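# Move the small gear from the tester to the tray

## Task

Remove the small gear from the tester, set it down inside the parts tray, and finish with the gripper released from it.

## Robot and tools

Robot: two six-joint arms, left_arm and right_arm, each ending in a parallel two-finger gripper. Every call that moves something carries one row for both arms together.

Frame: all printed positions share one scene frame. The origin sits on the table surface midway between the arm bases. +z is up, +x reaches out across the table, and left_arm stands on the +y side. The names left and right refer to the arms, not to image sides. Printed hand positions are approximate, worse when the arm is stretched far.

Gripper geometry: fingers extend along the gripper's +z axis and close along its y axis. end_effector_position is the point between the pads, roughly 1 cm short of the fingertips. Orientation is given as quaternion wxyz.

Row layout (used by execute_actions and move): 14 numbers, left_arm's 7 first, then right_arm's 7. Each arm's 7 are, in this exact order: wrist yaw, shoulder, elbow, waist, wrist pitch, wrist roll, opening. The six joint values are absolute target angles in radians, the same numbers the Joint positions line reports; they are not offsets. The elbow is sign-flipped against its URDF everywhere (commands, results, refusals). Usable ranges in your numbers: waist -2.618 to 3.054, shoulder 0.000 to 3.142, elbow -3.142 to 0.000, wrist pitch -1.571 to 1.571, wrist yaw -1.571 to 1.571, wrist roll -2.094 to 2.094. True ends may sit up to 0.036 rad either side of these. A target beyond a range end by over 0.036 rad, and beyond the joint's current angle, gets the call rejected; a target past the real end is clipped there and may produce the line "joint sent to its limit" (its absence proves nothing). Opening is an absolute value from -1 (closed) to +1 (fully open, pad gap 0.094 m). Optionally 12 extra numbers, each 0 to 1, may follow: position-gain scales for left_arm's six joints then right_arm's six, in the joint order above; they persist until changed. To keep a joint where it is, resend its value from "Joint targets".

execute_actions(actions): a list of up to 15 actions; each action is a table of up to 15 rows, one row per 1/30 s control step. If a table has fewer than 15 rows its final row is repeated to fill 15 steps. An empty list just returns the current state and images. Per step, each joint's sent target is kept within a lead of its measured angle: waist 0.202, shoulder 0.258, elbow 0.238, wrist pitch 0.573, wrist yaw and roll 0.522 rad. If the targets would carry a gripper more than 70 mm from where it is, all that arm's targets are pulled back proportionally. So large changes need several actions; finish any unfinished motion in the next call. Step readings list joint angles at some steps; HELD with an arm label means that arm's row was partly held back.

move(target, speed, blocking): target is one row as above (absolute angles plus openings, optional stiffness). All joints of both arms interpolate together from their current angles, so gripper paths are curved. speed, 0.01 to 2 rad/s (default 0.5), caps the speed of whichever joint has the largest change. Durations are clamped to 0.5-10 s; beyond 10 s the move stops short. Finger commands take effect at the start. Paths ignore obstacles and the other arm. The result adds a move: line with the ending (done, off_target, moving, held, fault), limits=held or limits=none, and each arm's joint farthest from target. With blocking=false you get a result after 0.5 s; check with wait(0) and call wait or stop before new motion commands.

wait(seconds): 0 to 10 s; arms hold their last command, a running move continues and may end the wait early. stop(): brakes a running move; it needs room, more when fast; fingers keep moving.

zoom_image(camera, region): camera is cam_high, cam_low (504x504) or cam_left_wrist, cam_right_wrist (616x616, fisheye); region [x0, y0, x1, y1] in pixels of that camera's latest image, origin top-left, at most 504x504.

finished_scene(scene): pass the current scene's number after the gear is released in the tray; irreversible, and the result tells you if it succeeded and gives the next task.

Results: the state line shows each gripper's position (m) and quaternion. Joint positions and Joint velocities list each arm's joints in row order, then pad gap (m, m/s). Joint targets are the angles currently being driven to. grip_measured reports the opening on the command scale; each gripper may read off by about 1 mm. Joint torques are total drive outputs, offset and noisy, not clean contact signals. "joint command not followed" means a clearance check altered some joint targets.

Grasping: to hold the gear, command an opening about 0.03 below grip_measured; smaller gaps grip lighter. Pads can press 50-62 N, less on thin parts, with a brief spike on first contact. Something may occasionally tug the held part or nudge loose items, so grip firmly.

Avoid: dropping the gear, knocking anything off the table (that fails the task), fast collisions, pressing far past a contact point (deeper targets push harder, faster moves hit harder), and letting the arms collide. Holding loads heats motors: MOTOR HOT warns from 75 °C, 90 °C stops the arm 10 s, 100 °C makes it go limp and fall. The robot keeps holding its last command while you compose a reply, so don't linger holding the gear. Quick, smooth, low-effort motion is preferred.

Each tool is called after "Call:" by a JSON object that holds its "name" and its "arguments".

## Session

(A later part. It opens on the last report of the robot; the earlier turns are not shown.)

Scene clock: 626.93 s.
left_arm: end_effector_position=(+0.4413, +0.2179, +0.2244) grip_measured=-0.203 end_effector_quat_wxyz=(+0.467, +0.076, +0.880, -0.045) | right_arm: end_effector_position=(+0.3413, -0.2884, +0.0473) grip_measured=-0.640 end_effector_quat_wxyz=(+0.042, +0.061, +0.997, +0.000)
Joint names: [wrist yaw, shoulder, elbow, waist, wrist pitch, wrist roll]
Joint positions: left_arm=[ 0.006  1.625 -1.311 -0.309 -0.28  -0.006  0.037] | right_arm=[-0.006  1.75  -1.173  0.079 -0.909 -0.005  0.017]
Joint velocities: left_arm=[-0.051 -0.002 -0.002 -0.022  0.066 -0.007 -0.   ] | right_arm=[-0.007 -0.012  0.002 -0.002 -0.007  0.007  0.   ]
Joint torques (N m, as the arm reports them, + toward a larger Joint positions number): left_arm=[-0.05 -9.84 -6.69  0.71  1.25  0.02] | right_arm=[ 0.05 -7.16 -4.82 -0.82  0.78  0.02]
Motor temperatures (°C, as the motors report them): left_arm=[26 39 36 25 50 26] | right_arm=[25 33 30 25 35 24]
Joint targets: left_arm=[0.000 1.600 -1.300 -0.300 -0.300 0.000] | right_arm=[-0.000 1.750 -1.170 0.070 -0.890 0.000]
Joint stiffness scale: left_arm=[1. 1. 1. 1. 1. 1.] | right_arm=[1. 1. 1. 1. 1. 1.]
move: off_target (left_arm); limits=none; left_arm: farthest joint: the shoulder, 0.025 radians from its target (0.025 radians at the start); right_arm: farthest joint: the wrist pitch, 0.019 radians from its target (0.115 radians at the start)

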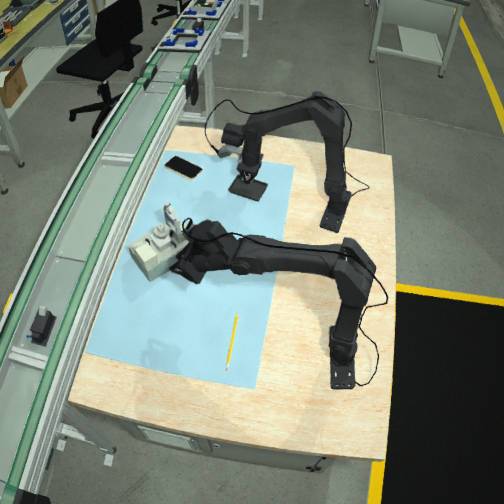

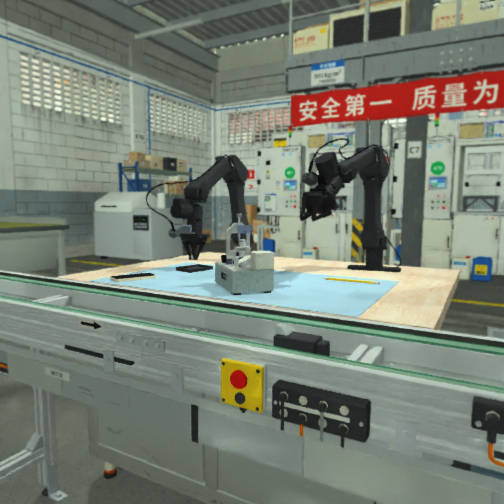

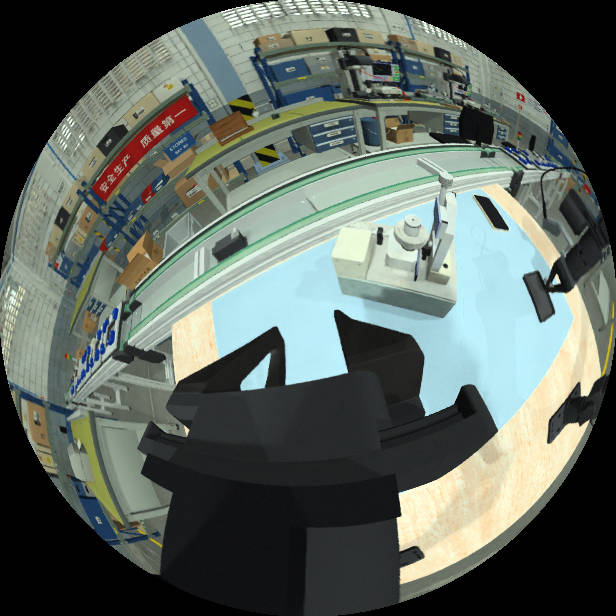

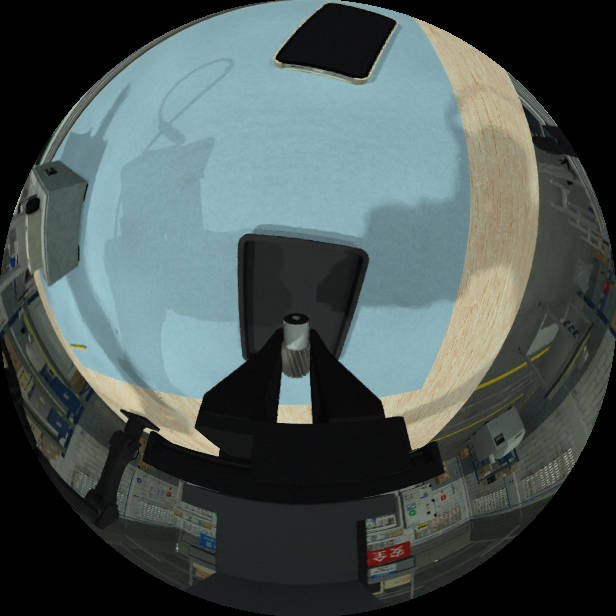

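Call:
{"name": "move", "arguments": {"target": [0,1.6,-1.3,-0.3,-0.3,0,-0.2, 0,1.82,-1.205,0.07,-0.825,0,-0.68], "speed": 0.1}}

Scene clock: 653.57 s.
left_arm: end_effector_position=(+0.4413, +0.2179, +0.2244) grip_measured=-0.203 end_effector_quat_wxyz=(+0.467, +0.076, +0.880, -0.045) | right_arm: end_effector_position=(+0.3517, -0.2897, +0.0269) grip_measured=-0.640 end_effector_quat_wxyz=(+0.040, +0.061, +0.997, +0.000)
Joint names: [wrist yaw, shoulder, elbow, waist, wrist pitch, wrist roll]
Joint positions: left_arm=[ 0.006  1.625 -1.311 -0.309 -0.28  -0.006  0.037] | right_arm=[-0.006  1.82  -1.173  0.079 -0.844 -0.005  0.017]
Joint velocities: left_arm=[-0.066 -0.012  0.012 -0.002  0.022 -0.007  0.001] | right_arm=[-0.066  0.012  0.007 -0.012 -0.081 -0.051 -0.001]
Joint torques (N m, as the arm reports them, + toward a larger Joint positions number): left_arm=[-0.04 -9.63 -6.7   0.75  1.29  0.05] | right_arm=[ 0.01 -7.56 -7.31 -0.82  0.76  0.07]
Motor temperatures (°C, as the motors report them): left_arm=[26 39 36 25 49 26] | right_arm=[25 32 30 25 34 24]
Joint targets: left_arm=[-0.000 1.600 -1.300 -0.300 -0.300 0.000] | right_arm=[-0.000 1.820 -1.205 0.070 -0.825 -0.000]
Joint stiffness scale: left_arm=[1. 1. 1. 1. 1. 1.] | right_arm=[1. 1. 1. 1. 1. 1.]
move: off_target (left_arm, right_arm); limits=none; left_arm: farthest joint: the shoulder, 0.025 radians from its target (0.025 radians at the start); right_arm: farthest joint: the elbow, 0.032 radians from its target (0.032 radians at the start)

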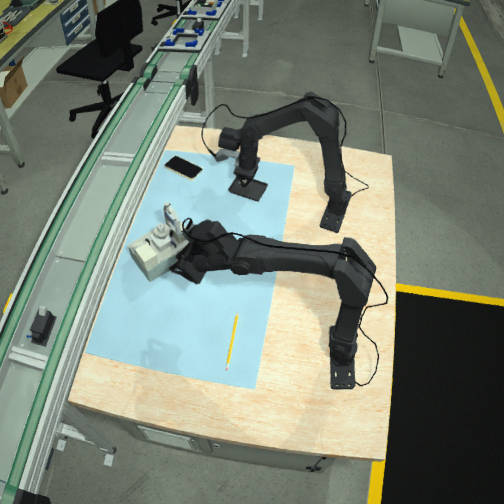

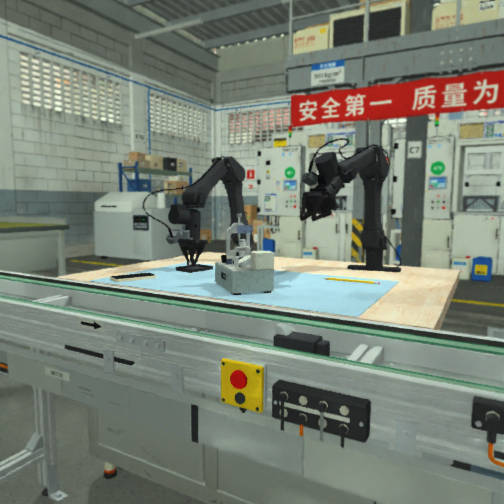

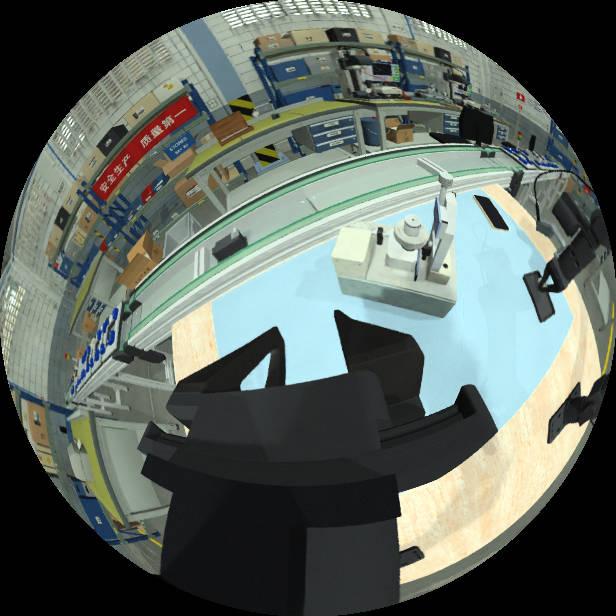

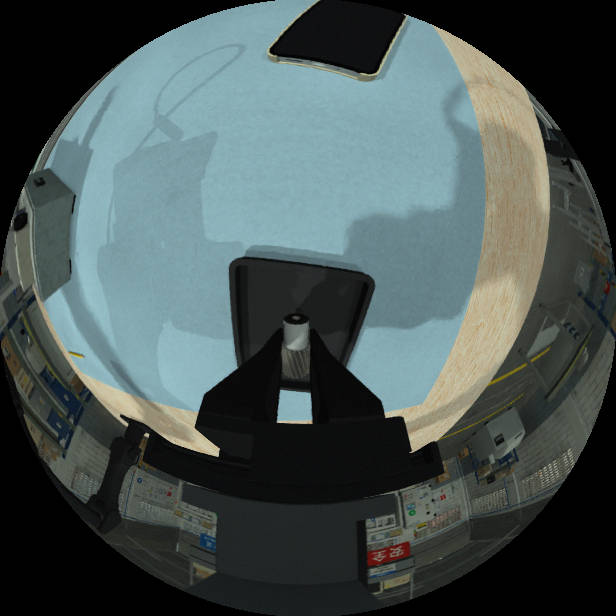

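Call:
{"name": "zoom_image", "arguments": {"camera": "cam_low", "region": [150, 220, 250, 290]}}

Call:
{"name": "zoom_image", "arguments": {"camera": "cam_high", "region": [200, 140, 300, 220]}}

Region (150, 220, 250, 290) of cam_low's 504x504 image, scaled by 5.040, with more detail than that image has; it fills the top 353 rows of this view, and the rest is white.

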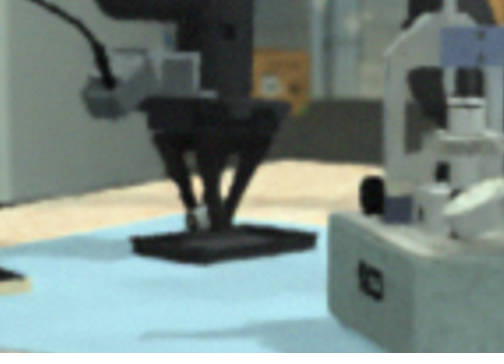

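Region (200, 140, 300, 220) of cam_high's 504x504 image, scaled by 5.040, with more detail than that image has; it fills the top 403 rows of this view, and the rest is white.

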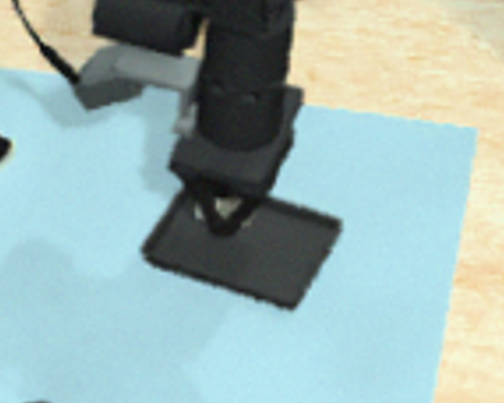

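Call:
{"name": "execute_actions", "arguments": {"actions": [[[0,1.6,-1.3,-0.3,-0.3,0,-0.2, 0,1.835,-1.2,0.07,-0.815,0,-0.68]],[[0,1.6,-1.3,-0.3,-0.3,0,-0.2, 0,1.85,-1.2,0.07,-0.8,0,-0.68]],[[0,1.6,-1.3,-0.3,-0.3,0,-0.2, 0,1.85,-1.2,0.07,-0.8,0,-0.68]]]}}

Call:
{"name": "zoom_image", "arguments": {"camera": "cam_low", "region": [150, 220, 250, 290]}}

Scene clock: 666.57 s.
left_arm: end_effector_position=(+0.4413, +0.2179, +0.2244) grip_measured=-0.203 end_effector_quat_wxyz=(+0.467, +0.076, +0.880, -0.045) | right_arm: end_effector_position=(+0.3550, -0.2901, +0.0177) grip_measured=-0.640 end_effector_quat_wxyz=(+0.037, +0.061, +0.997, +0.001)
Joint names: [wrist yaw, shoulder, elbow, waist, wrist pitch, wrist roll]
Joint positions: left_arm=[ 0.006  1.625 -1.311 -0.309 -0.28  -0.006  0.037] | right_arm=[-0.006  1.851 -1.173  0.079 -0.819 -0.005  0.017]
Joint velocities: left_arm=[ 0.081 -0.007 -0.002 -0.012 -0.037 -0.037 -0.001] | right_arm=[ 0.037  0.012  0.002  0.017 -0.037 -0.051  0.001]
Joint torques (N m, as the arm reports them, + toward a larger Joint positions number): left_arm=[-0.02 -9.61 -6.68  0.74  1.3   0.06] | right_arm=[ 0.01 -7.75 -6.75 -0.86  0.77  0.05]
Motor temperatures (°C, as the motors report them): left_arm=[26 39 35 25 49 26] | right_arm=[25 32 30 25 33 24]
Joint targets: left_arm=[0.000 1.600 -1.300 -0.300 -0.300 -0.000] | right_arm=[-0.000 1.850 -1.200 0.070 -0.800 0.000]
Joint stiffness scale: left_arm=[1. 1. 1. 1. 1. 1.] | right_arm=[1. 1. 1. 1. 1. 1.]
Step readings (joint positions; steps 1 to 15: 1st action; 16 to 30: 2nd action; 31 to 45: 3rd action):
0: left_arm=[0.006 1.625 -1.311 -0.309 -0.280 -0.006] | right_arm=[-0.006 1.820 -1.173 0.079 -0.843 -0.005]
1: left_arm=[0.006 1.625 -1.311 -0.309 -0.280 -0.006] | right_arm=[-0.006 1.821 -1.173 0.079 -0.843 -0.005]
2: left_arm=[0.006 1.625 -1.311 -0.309 -0.280 -0.006] | right_arm=[-0.006 1.824 -1.173 0.079 -0.840 -0.005]
4: left_arm=[0.006 1.625 -1.311 -0.309 -0.280 -0.006] | right_arm=[-0.006 1.830 -1.173 0.079 -0.837 -0.005]
8: left_arm=[0.006 1.625 -1.311 -0.309 -0.280 -0.006] | right_arm=[-0.006 1.836 -1.173 0.079 -0.835 -0.005]
15: left_arm=[0.006 1.625 -1.311 -0.309 -0.280 -0.006] | right_arm=[-0.006 1.836 -1.173 0.079 -0.834 -0.005]
16: left_arm=[0.006 1.625 -1.311 -0.309 -0.280 -0.006] | right_arm=[-0.006 1.837 -1.173 0.079 -0.833 -0.005]
17: left_arm=[0.006 1.625 -1.311 -0.309 -0.280 -0.006] | right_arm=[-0.006 1.839 -1.173 0.079 -0.829 -0.005]
19: left_arm=[0.006 1.625 -1.311 -0.309 -0.280 -0.006] | right_arm=[-0.006 1.845 -1.173 0.079 -0.825 -0.005]
23: left_arm=[0.006 1.625 -1.311 -0.309 -0.280 -0.006] | right_arm=[-0.006 1.851 -1.173 0.079 -0.821 -0.005]
30: left_arm=[0.006 1.625 -1.311 -0.309 -0.280 -0.006] | right_arm=[-0.006 1.851 -1.173 0.079 -0.819 -0.005]
31: left_arm=[0.006 1.625 -1.311 -0.309 -0.280 -0.006] | right_arm=[-0.006 1.851 -1.173 0.079 -0.819 -0.005]
32: left_arm=[0.006 1.625 -1.311 -0.309 -0.280 -0.006] | right_arm=[-0.006 1.851 -1.173 0.079 -0.819 -0.005]
34: left_arm=[0.006 1.625 -1.311 -0.309 -0.280 -0.006] | right_arm=[-0.006 1.851 -1.173 0.079 -0.819 -0.005]
38: left_arm=[0.006 1.625 -1.311 -0.309 -0.280 -0.006] | right_arm=[-0.006 1.851 -1.173 0.079 -0.819 -0.005]
45: Joint positions above

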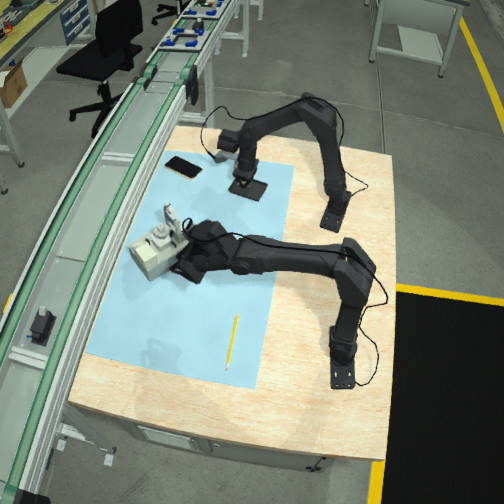

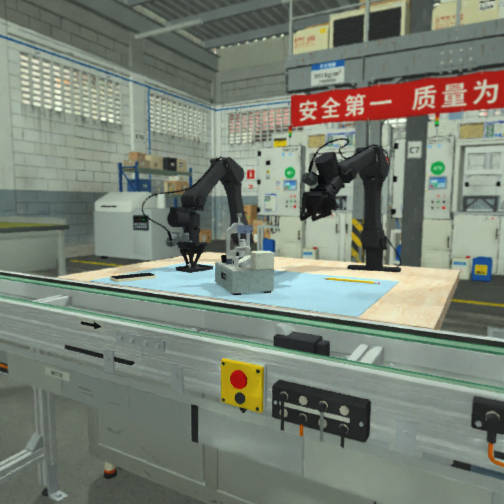

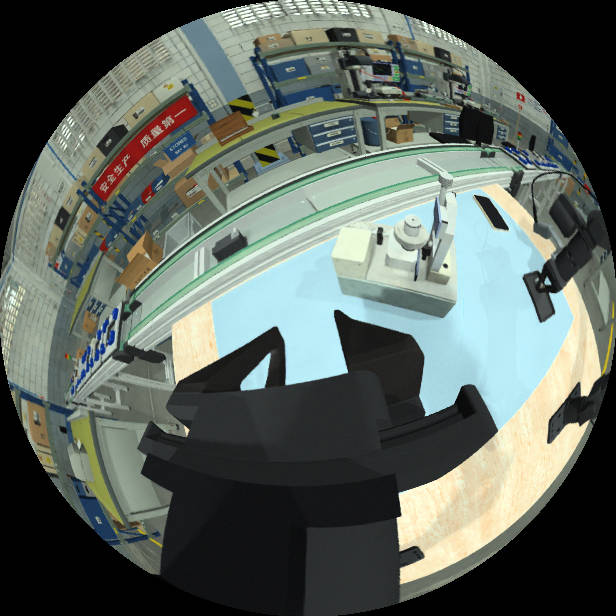

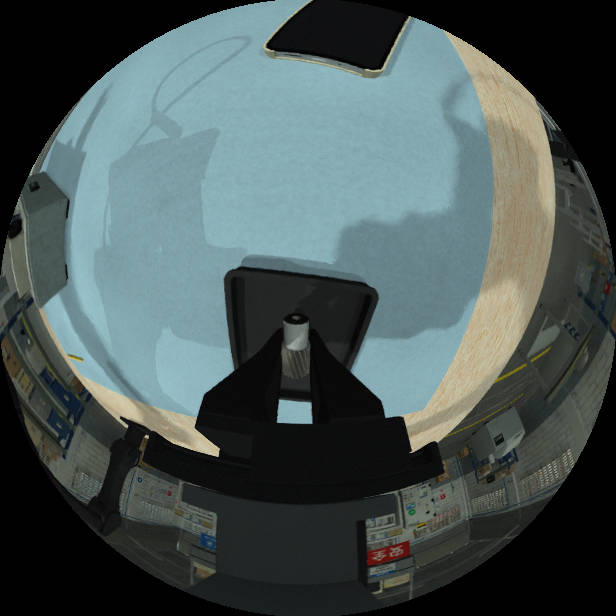

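Region (150, 220, 250, 290) of cam_low's 504x504 image, scaled by 5.040, with more detail than that image has; it fills the top 353 rows of this view, and the rest is white.

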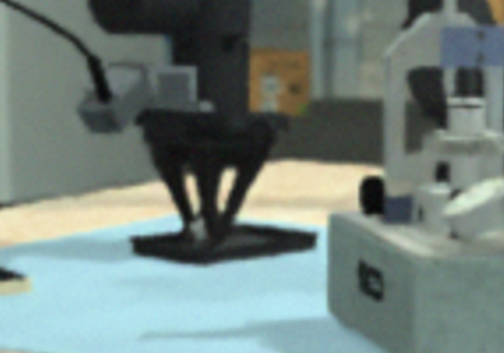

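Call:
{"name": "execute_actions", "arguments": {"actions": [[[0,1.6,-1.3,-0.3,-0.3,0,-0.2, 0,1.85,-1.2,0.07,-0.8,0,-0.4]],[[0,1.6,-1.3,-0.3,-0.3,0,-0.2, 0,1.85,-1.2,0.07,-0.8,0,-0.3]]]}}

Call:
{"name": "move", "arguments": {"target": [0,1.6,-1.3,-0.3,-0.3,0,-0.2, 0,1.66,-1.3,0.07,-1.05,0,-0.3], "speed": 0.3}}

Scene clock: 672.50 s.
left_arm: end_effector_position=(+0.4413, +0.2179, +0.2244) grip_measured=-0.203 end_effector_quat_wxyz=(+0.467, +0.076, +0.880, -0.045) | right_arm: end_effector_position=(+0.3553, -0.2902, +0.0177) grip_measured=-0.302 end_effector_quat_wxyz=(+0.038, +0.061, +0.997, +0.001)
Joint names: [wrist yaw, shoulder, elbow, waist, wrist pitch, wrist roll]
Joint positions: left_arm=[ 0.006  1.625 -1.311 -0.309 -0.28  -0.006  0.037] | right_arm=[-0.006  1.851 -1.173  0.079 -0.817 -0.005  0.033]
Joint velocities: left_arm=[-0.037 -0.002 -0.002  0.002  0.022 -0.037 -0.   ] | right_arm=[ 0.051  0.002  0.007  0.007 -0.022 -0.051  0.001]
Joint torques (N m, as the arm reports them, + toward a larger Joint positions number): left_arm=[-0.01 -9.61 -6.74  0.57  1.3   0.02] | right_arm=[ 0.04 -7.86 -6.83 -0.87  0.71  0.02]
Motor temperatures (°C, as the motors report them): left_arm=[26 39 35 25 49 26] | right_arm=[25 32 30 25 33 24]
Joint targets: left_arm=[0.000 1.600 -1.300 -0.300 -0.300 0.000] | right_arm=[0.000 1.850 -1.200 0.070 -0.800 -0.000]
Joint stiffness scale: left_arm=[1. 1. 1. 1. 1. 1.] | right_arm=[1. 1. 1. 1. 1. 1.]
Step readings (joint positions; steps 1 to 15: 1st action; 16 to 30: 2nd action):
0: left_arm=[0.006 1.625 -1.311 -0.309 -0.280 -0.006] | right_arm=[-0.006 1.851 -1.173 0.079 -0.819 -0.005]
1: left_arm=[0.006 1.625 -1.311 -0.309 -0.280 -0.006] | right_arm=[-0.006 1.851 -1.173 0.079 -0.819 -0.005]
2: left_arm=[0.006 1.625 -1.311 -0.309 -0.280 -0.006] | right_arm=[-0.006 1.851 -1.173 0.079 -0.818 -0.005]
4: left_arm=[0.006 1.625 -1.311 -0.309 -0.280 -0.006] | right_arm=[-0.006 1.851 -1.173 0.079 -0.818 -0.005]
8: left_arm=[0.006 1.625 -1.311 -0.309 -0.280 -0.006] | right_arm=[-0.006 1.851 -1.173 0.079 -0.818 -0.005]
15: left_arm=[0.006 1.625 -1.311 -0.309 -0.280 -0.006] | right_arm=[-0.006 1.851 -1.173 0.079 -0.817 -0.005]
16: left_arm=[0.006 1.625 -1.311 -0.309 -0.280 -0.006] | right_arm=[-0.006 1.851 -1.173 0.079 -0.817 -0.005]
17: left_arm=[0.006 1.625 -1.311 -0.309 -0.280 -0.006] | right_arm=[-0.006 1.851 -1.173 0.079 -0.817 -0.005]
19: left_arm=[0.006 1.625 -1.311 -0.309 -0.280 -0.006] | right_arm=[-0.006 1.851 -1.173 0.079 -0.817 -0.005]
23: left_arm=[0.006 1.625 -1.311 -0.309 -0.280 -0.006] | right_arm=[-0.006 1.851 -1.173 0.079 -0.817 -0.005]
30: Joint positions above

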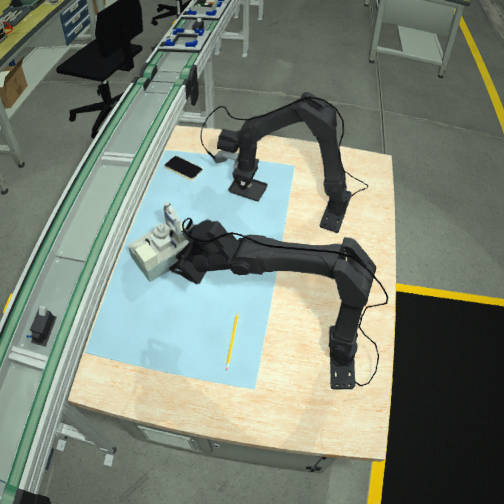

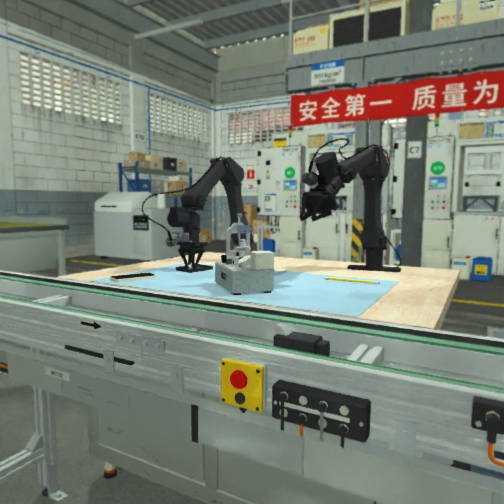

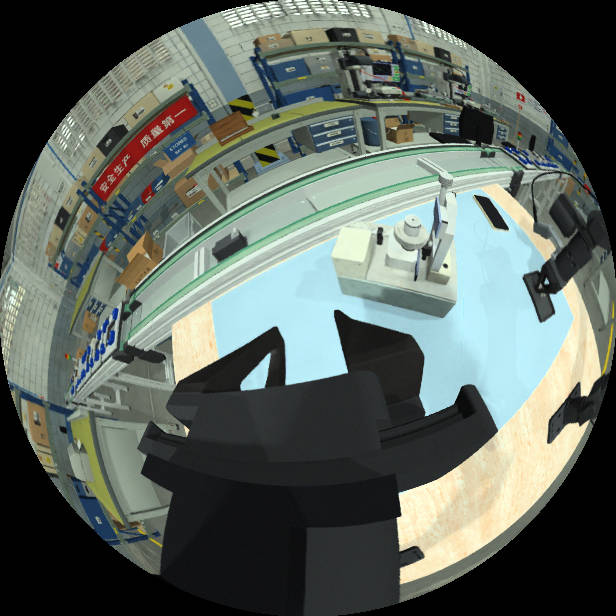

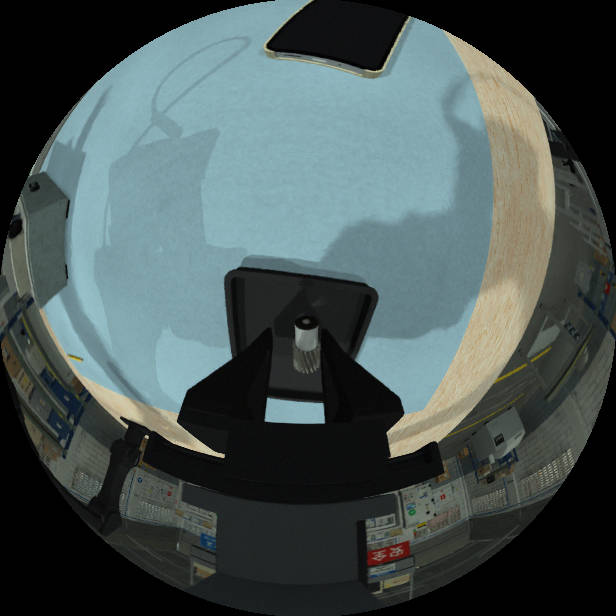

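Scene clock: 673.97 s.
left_arm: end_effector_position=(+0.4413, +0.2179, +0.2244) grip_measured=-0.203 end_effector_quat_wxyz=(+0.467, +0.076, +0.880, -0.045) | right_arm: end_effector_position=(+0.3422, -0.2885, +0.0899) grip_measured=-0.302 end_effector_quat_wxyz=(+0.056, +0.061, +0.997, -0.001)
Joint names: [wrist yaw, shoulder, elbow, waist, wrist pitch, wrist roll]
Joint positions: left_arm=[ 0.006  1.625 -1.311 -0.309 -0.28  -0.006  0.037] | right_arm=[-0.006  1.688 -1.273  0.079 -1.044 -0.005  0.033]
Joint velocities: left_arm=[-0.081 -0.007 -0.007  0.002 -0.095 -0.007 -0.002] | right_arm=[-0.022  0.002  0.002 -0.007 -0.037  0.037 -0.001]
Joint torques (N m, as the arm reports them, + toward a larger Joint positions number): left_arm=[-0.08 -9.73 -6.64  0.75  1.23  0.04] | right_arm=[ 0.03 -8.99 -7.05 -0.87  0.52  0.06]
Motor temperatures (°C, as the motors report them): left_arm=[26 39 35 25 49 26] | right_arm=[25 32 30 25 33 24]
Joint targets: left_arm=[-0.000 1.600 -1.300 -0.300 -0.300 -0.000] | right_arm=[-0.000 1.660 -1.300 0.070 -1.050 0.000]
Joint stiffness scale: left_arm=[1. 1. 1. 1. 1. 1.] | right_arm=[1. 1. 1. 1. 1. 1.]
move: off_target (left_arm, right_arm); limits=none; left_arm: farthest joint: the shoulder, 0.025 radians from its target (0.025 radians at the start); right_arm: farthest joint: the shoulder, 0.028 radians from its target (0.191 radians at the start)

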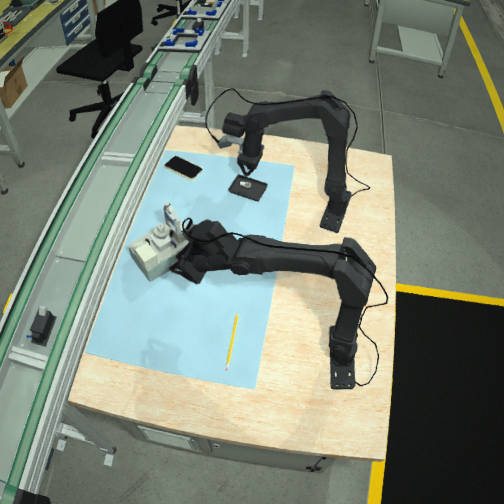

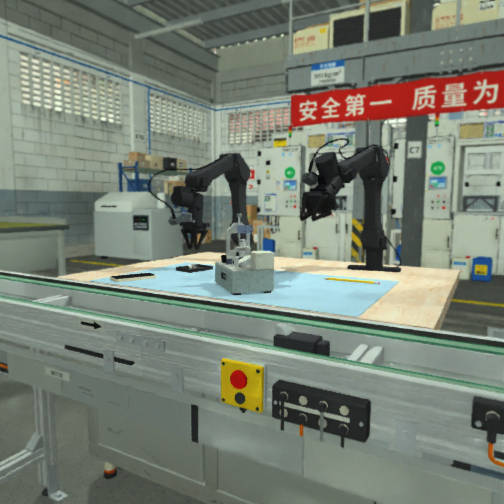

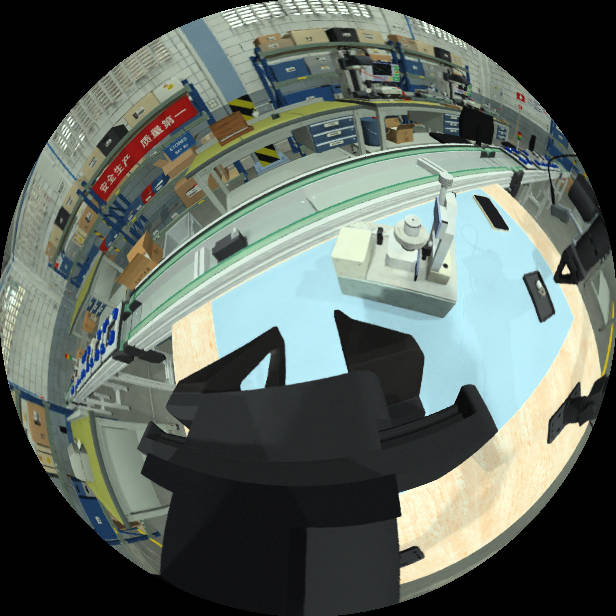

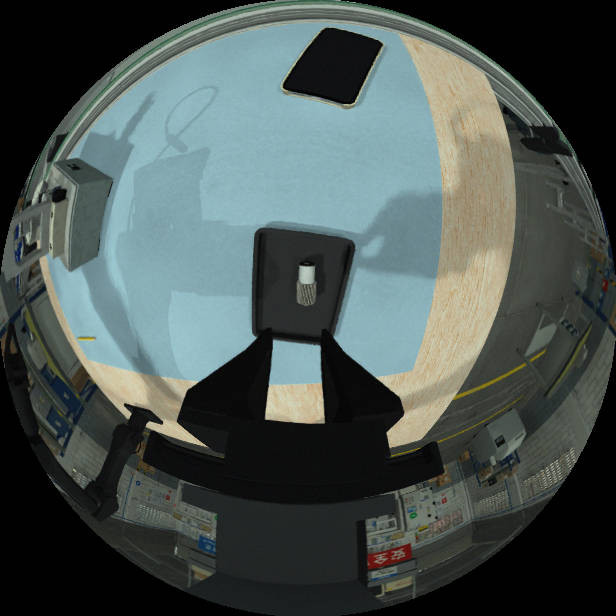

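The gear is lying in the tray, so I'm ending scene 1.

Call:
{"name": "finished_scene", "arguments": {"scene": 1}}

The scene is finished: the task was done.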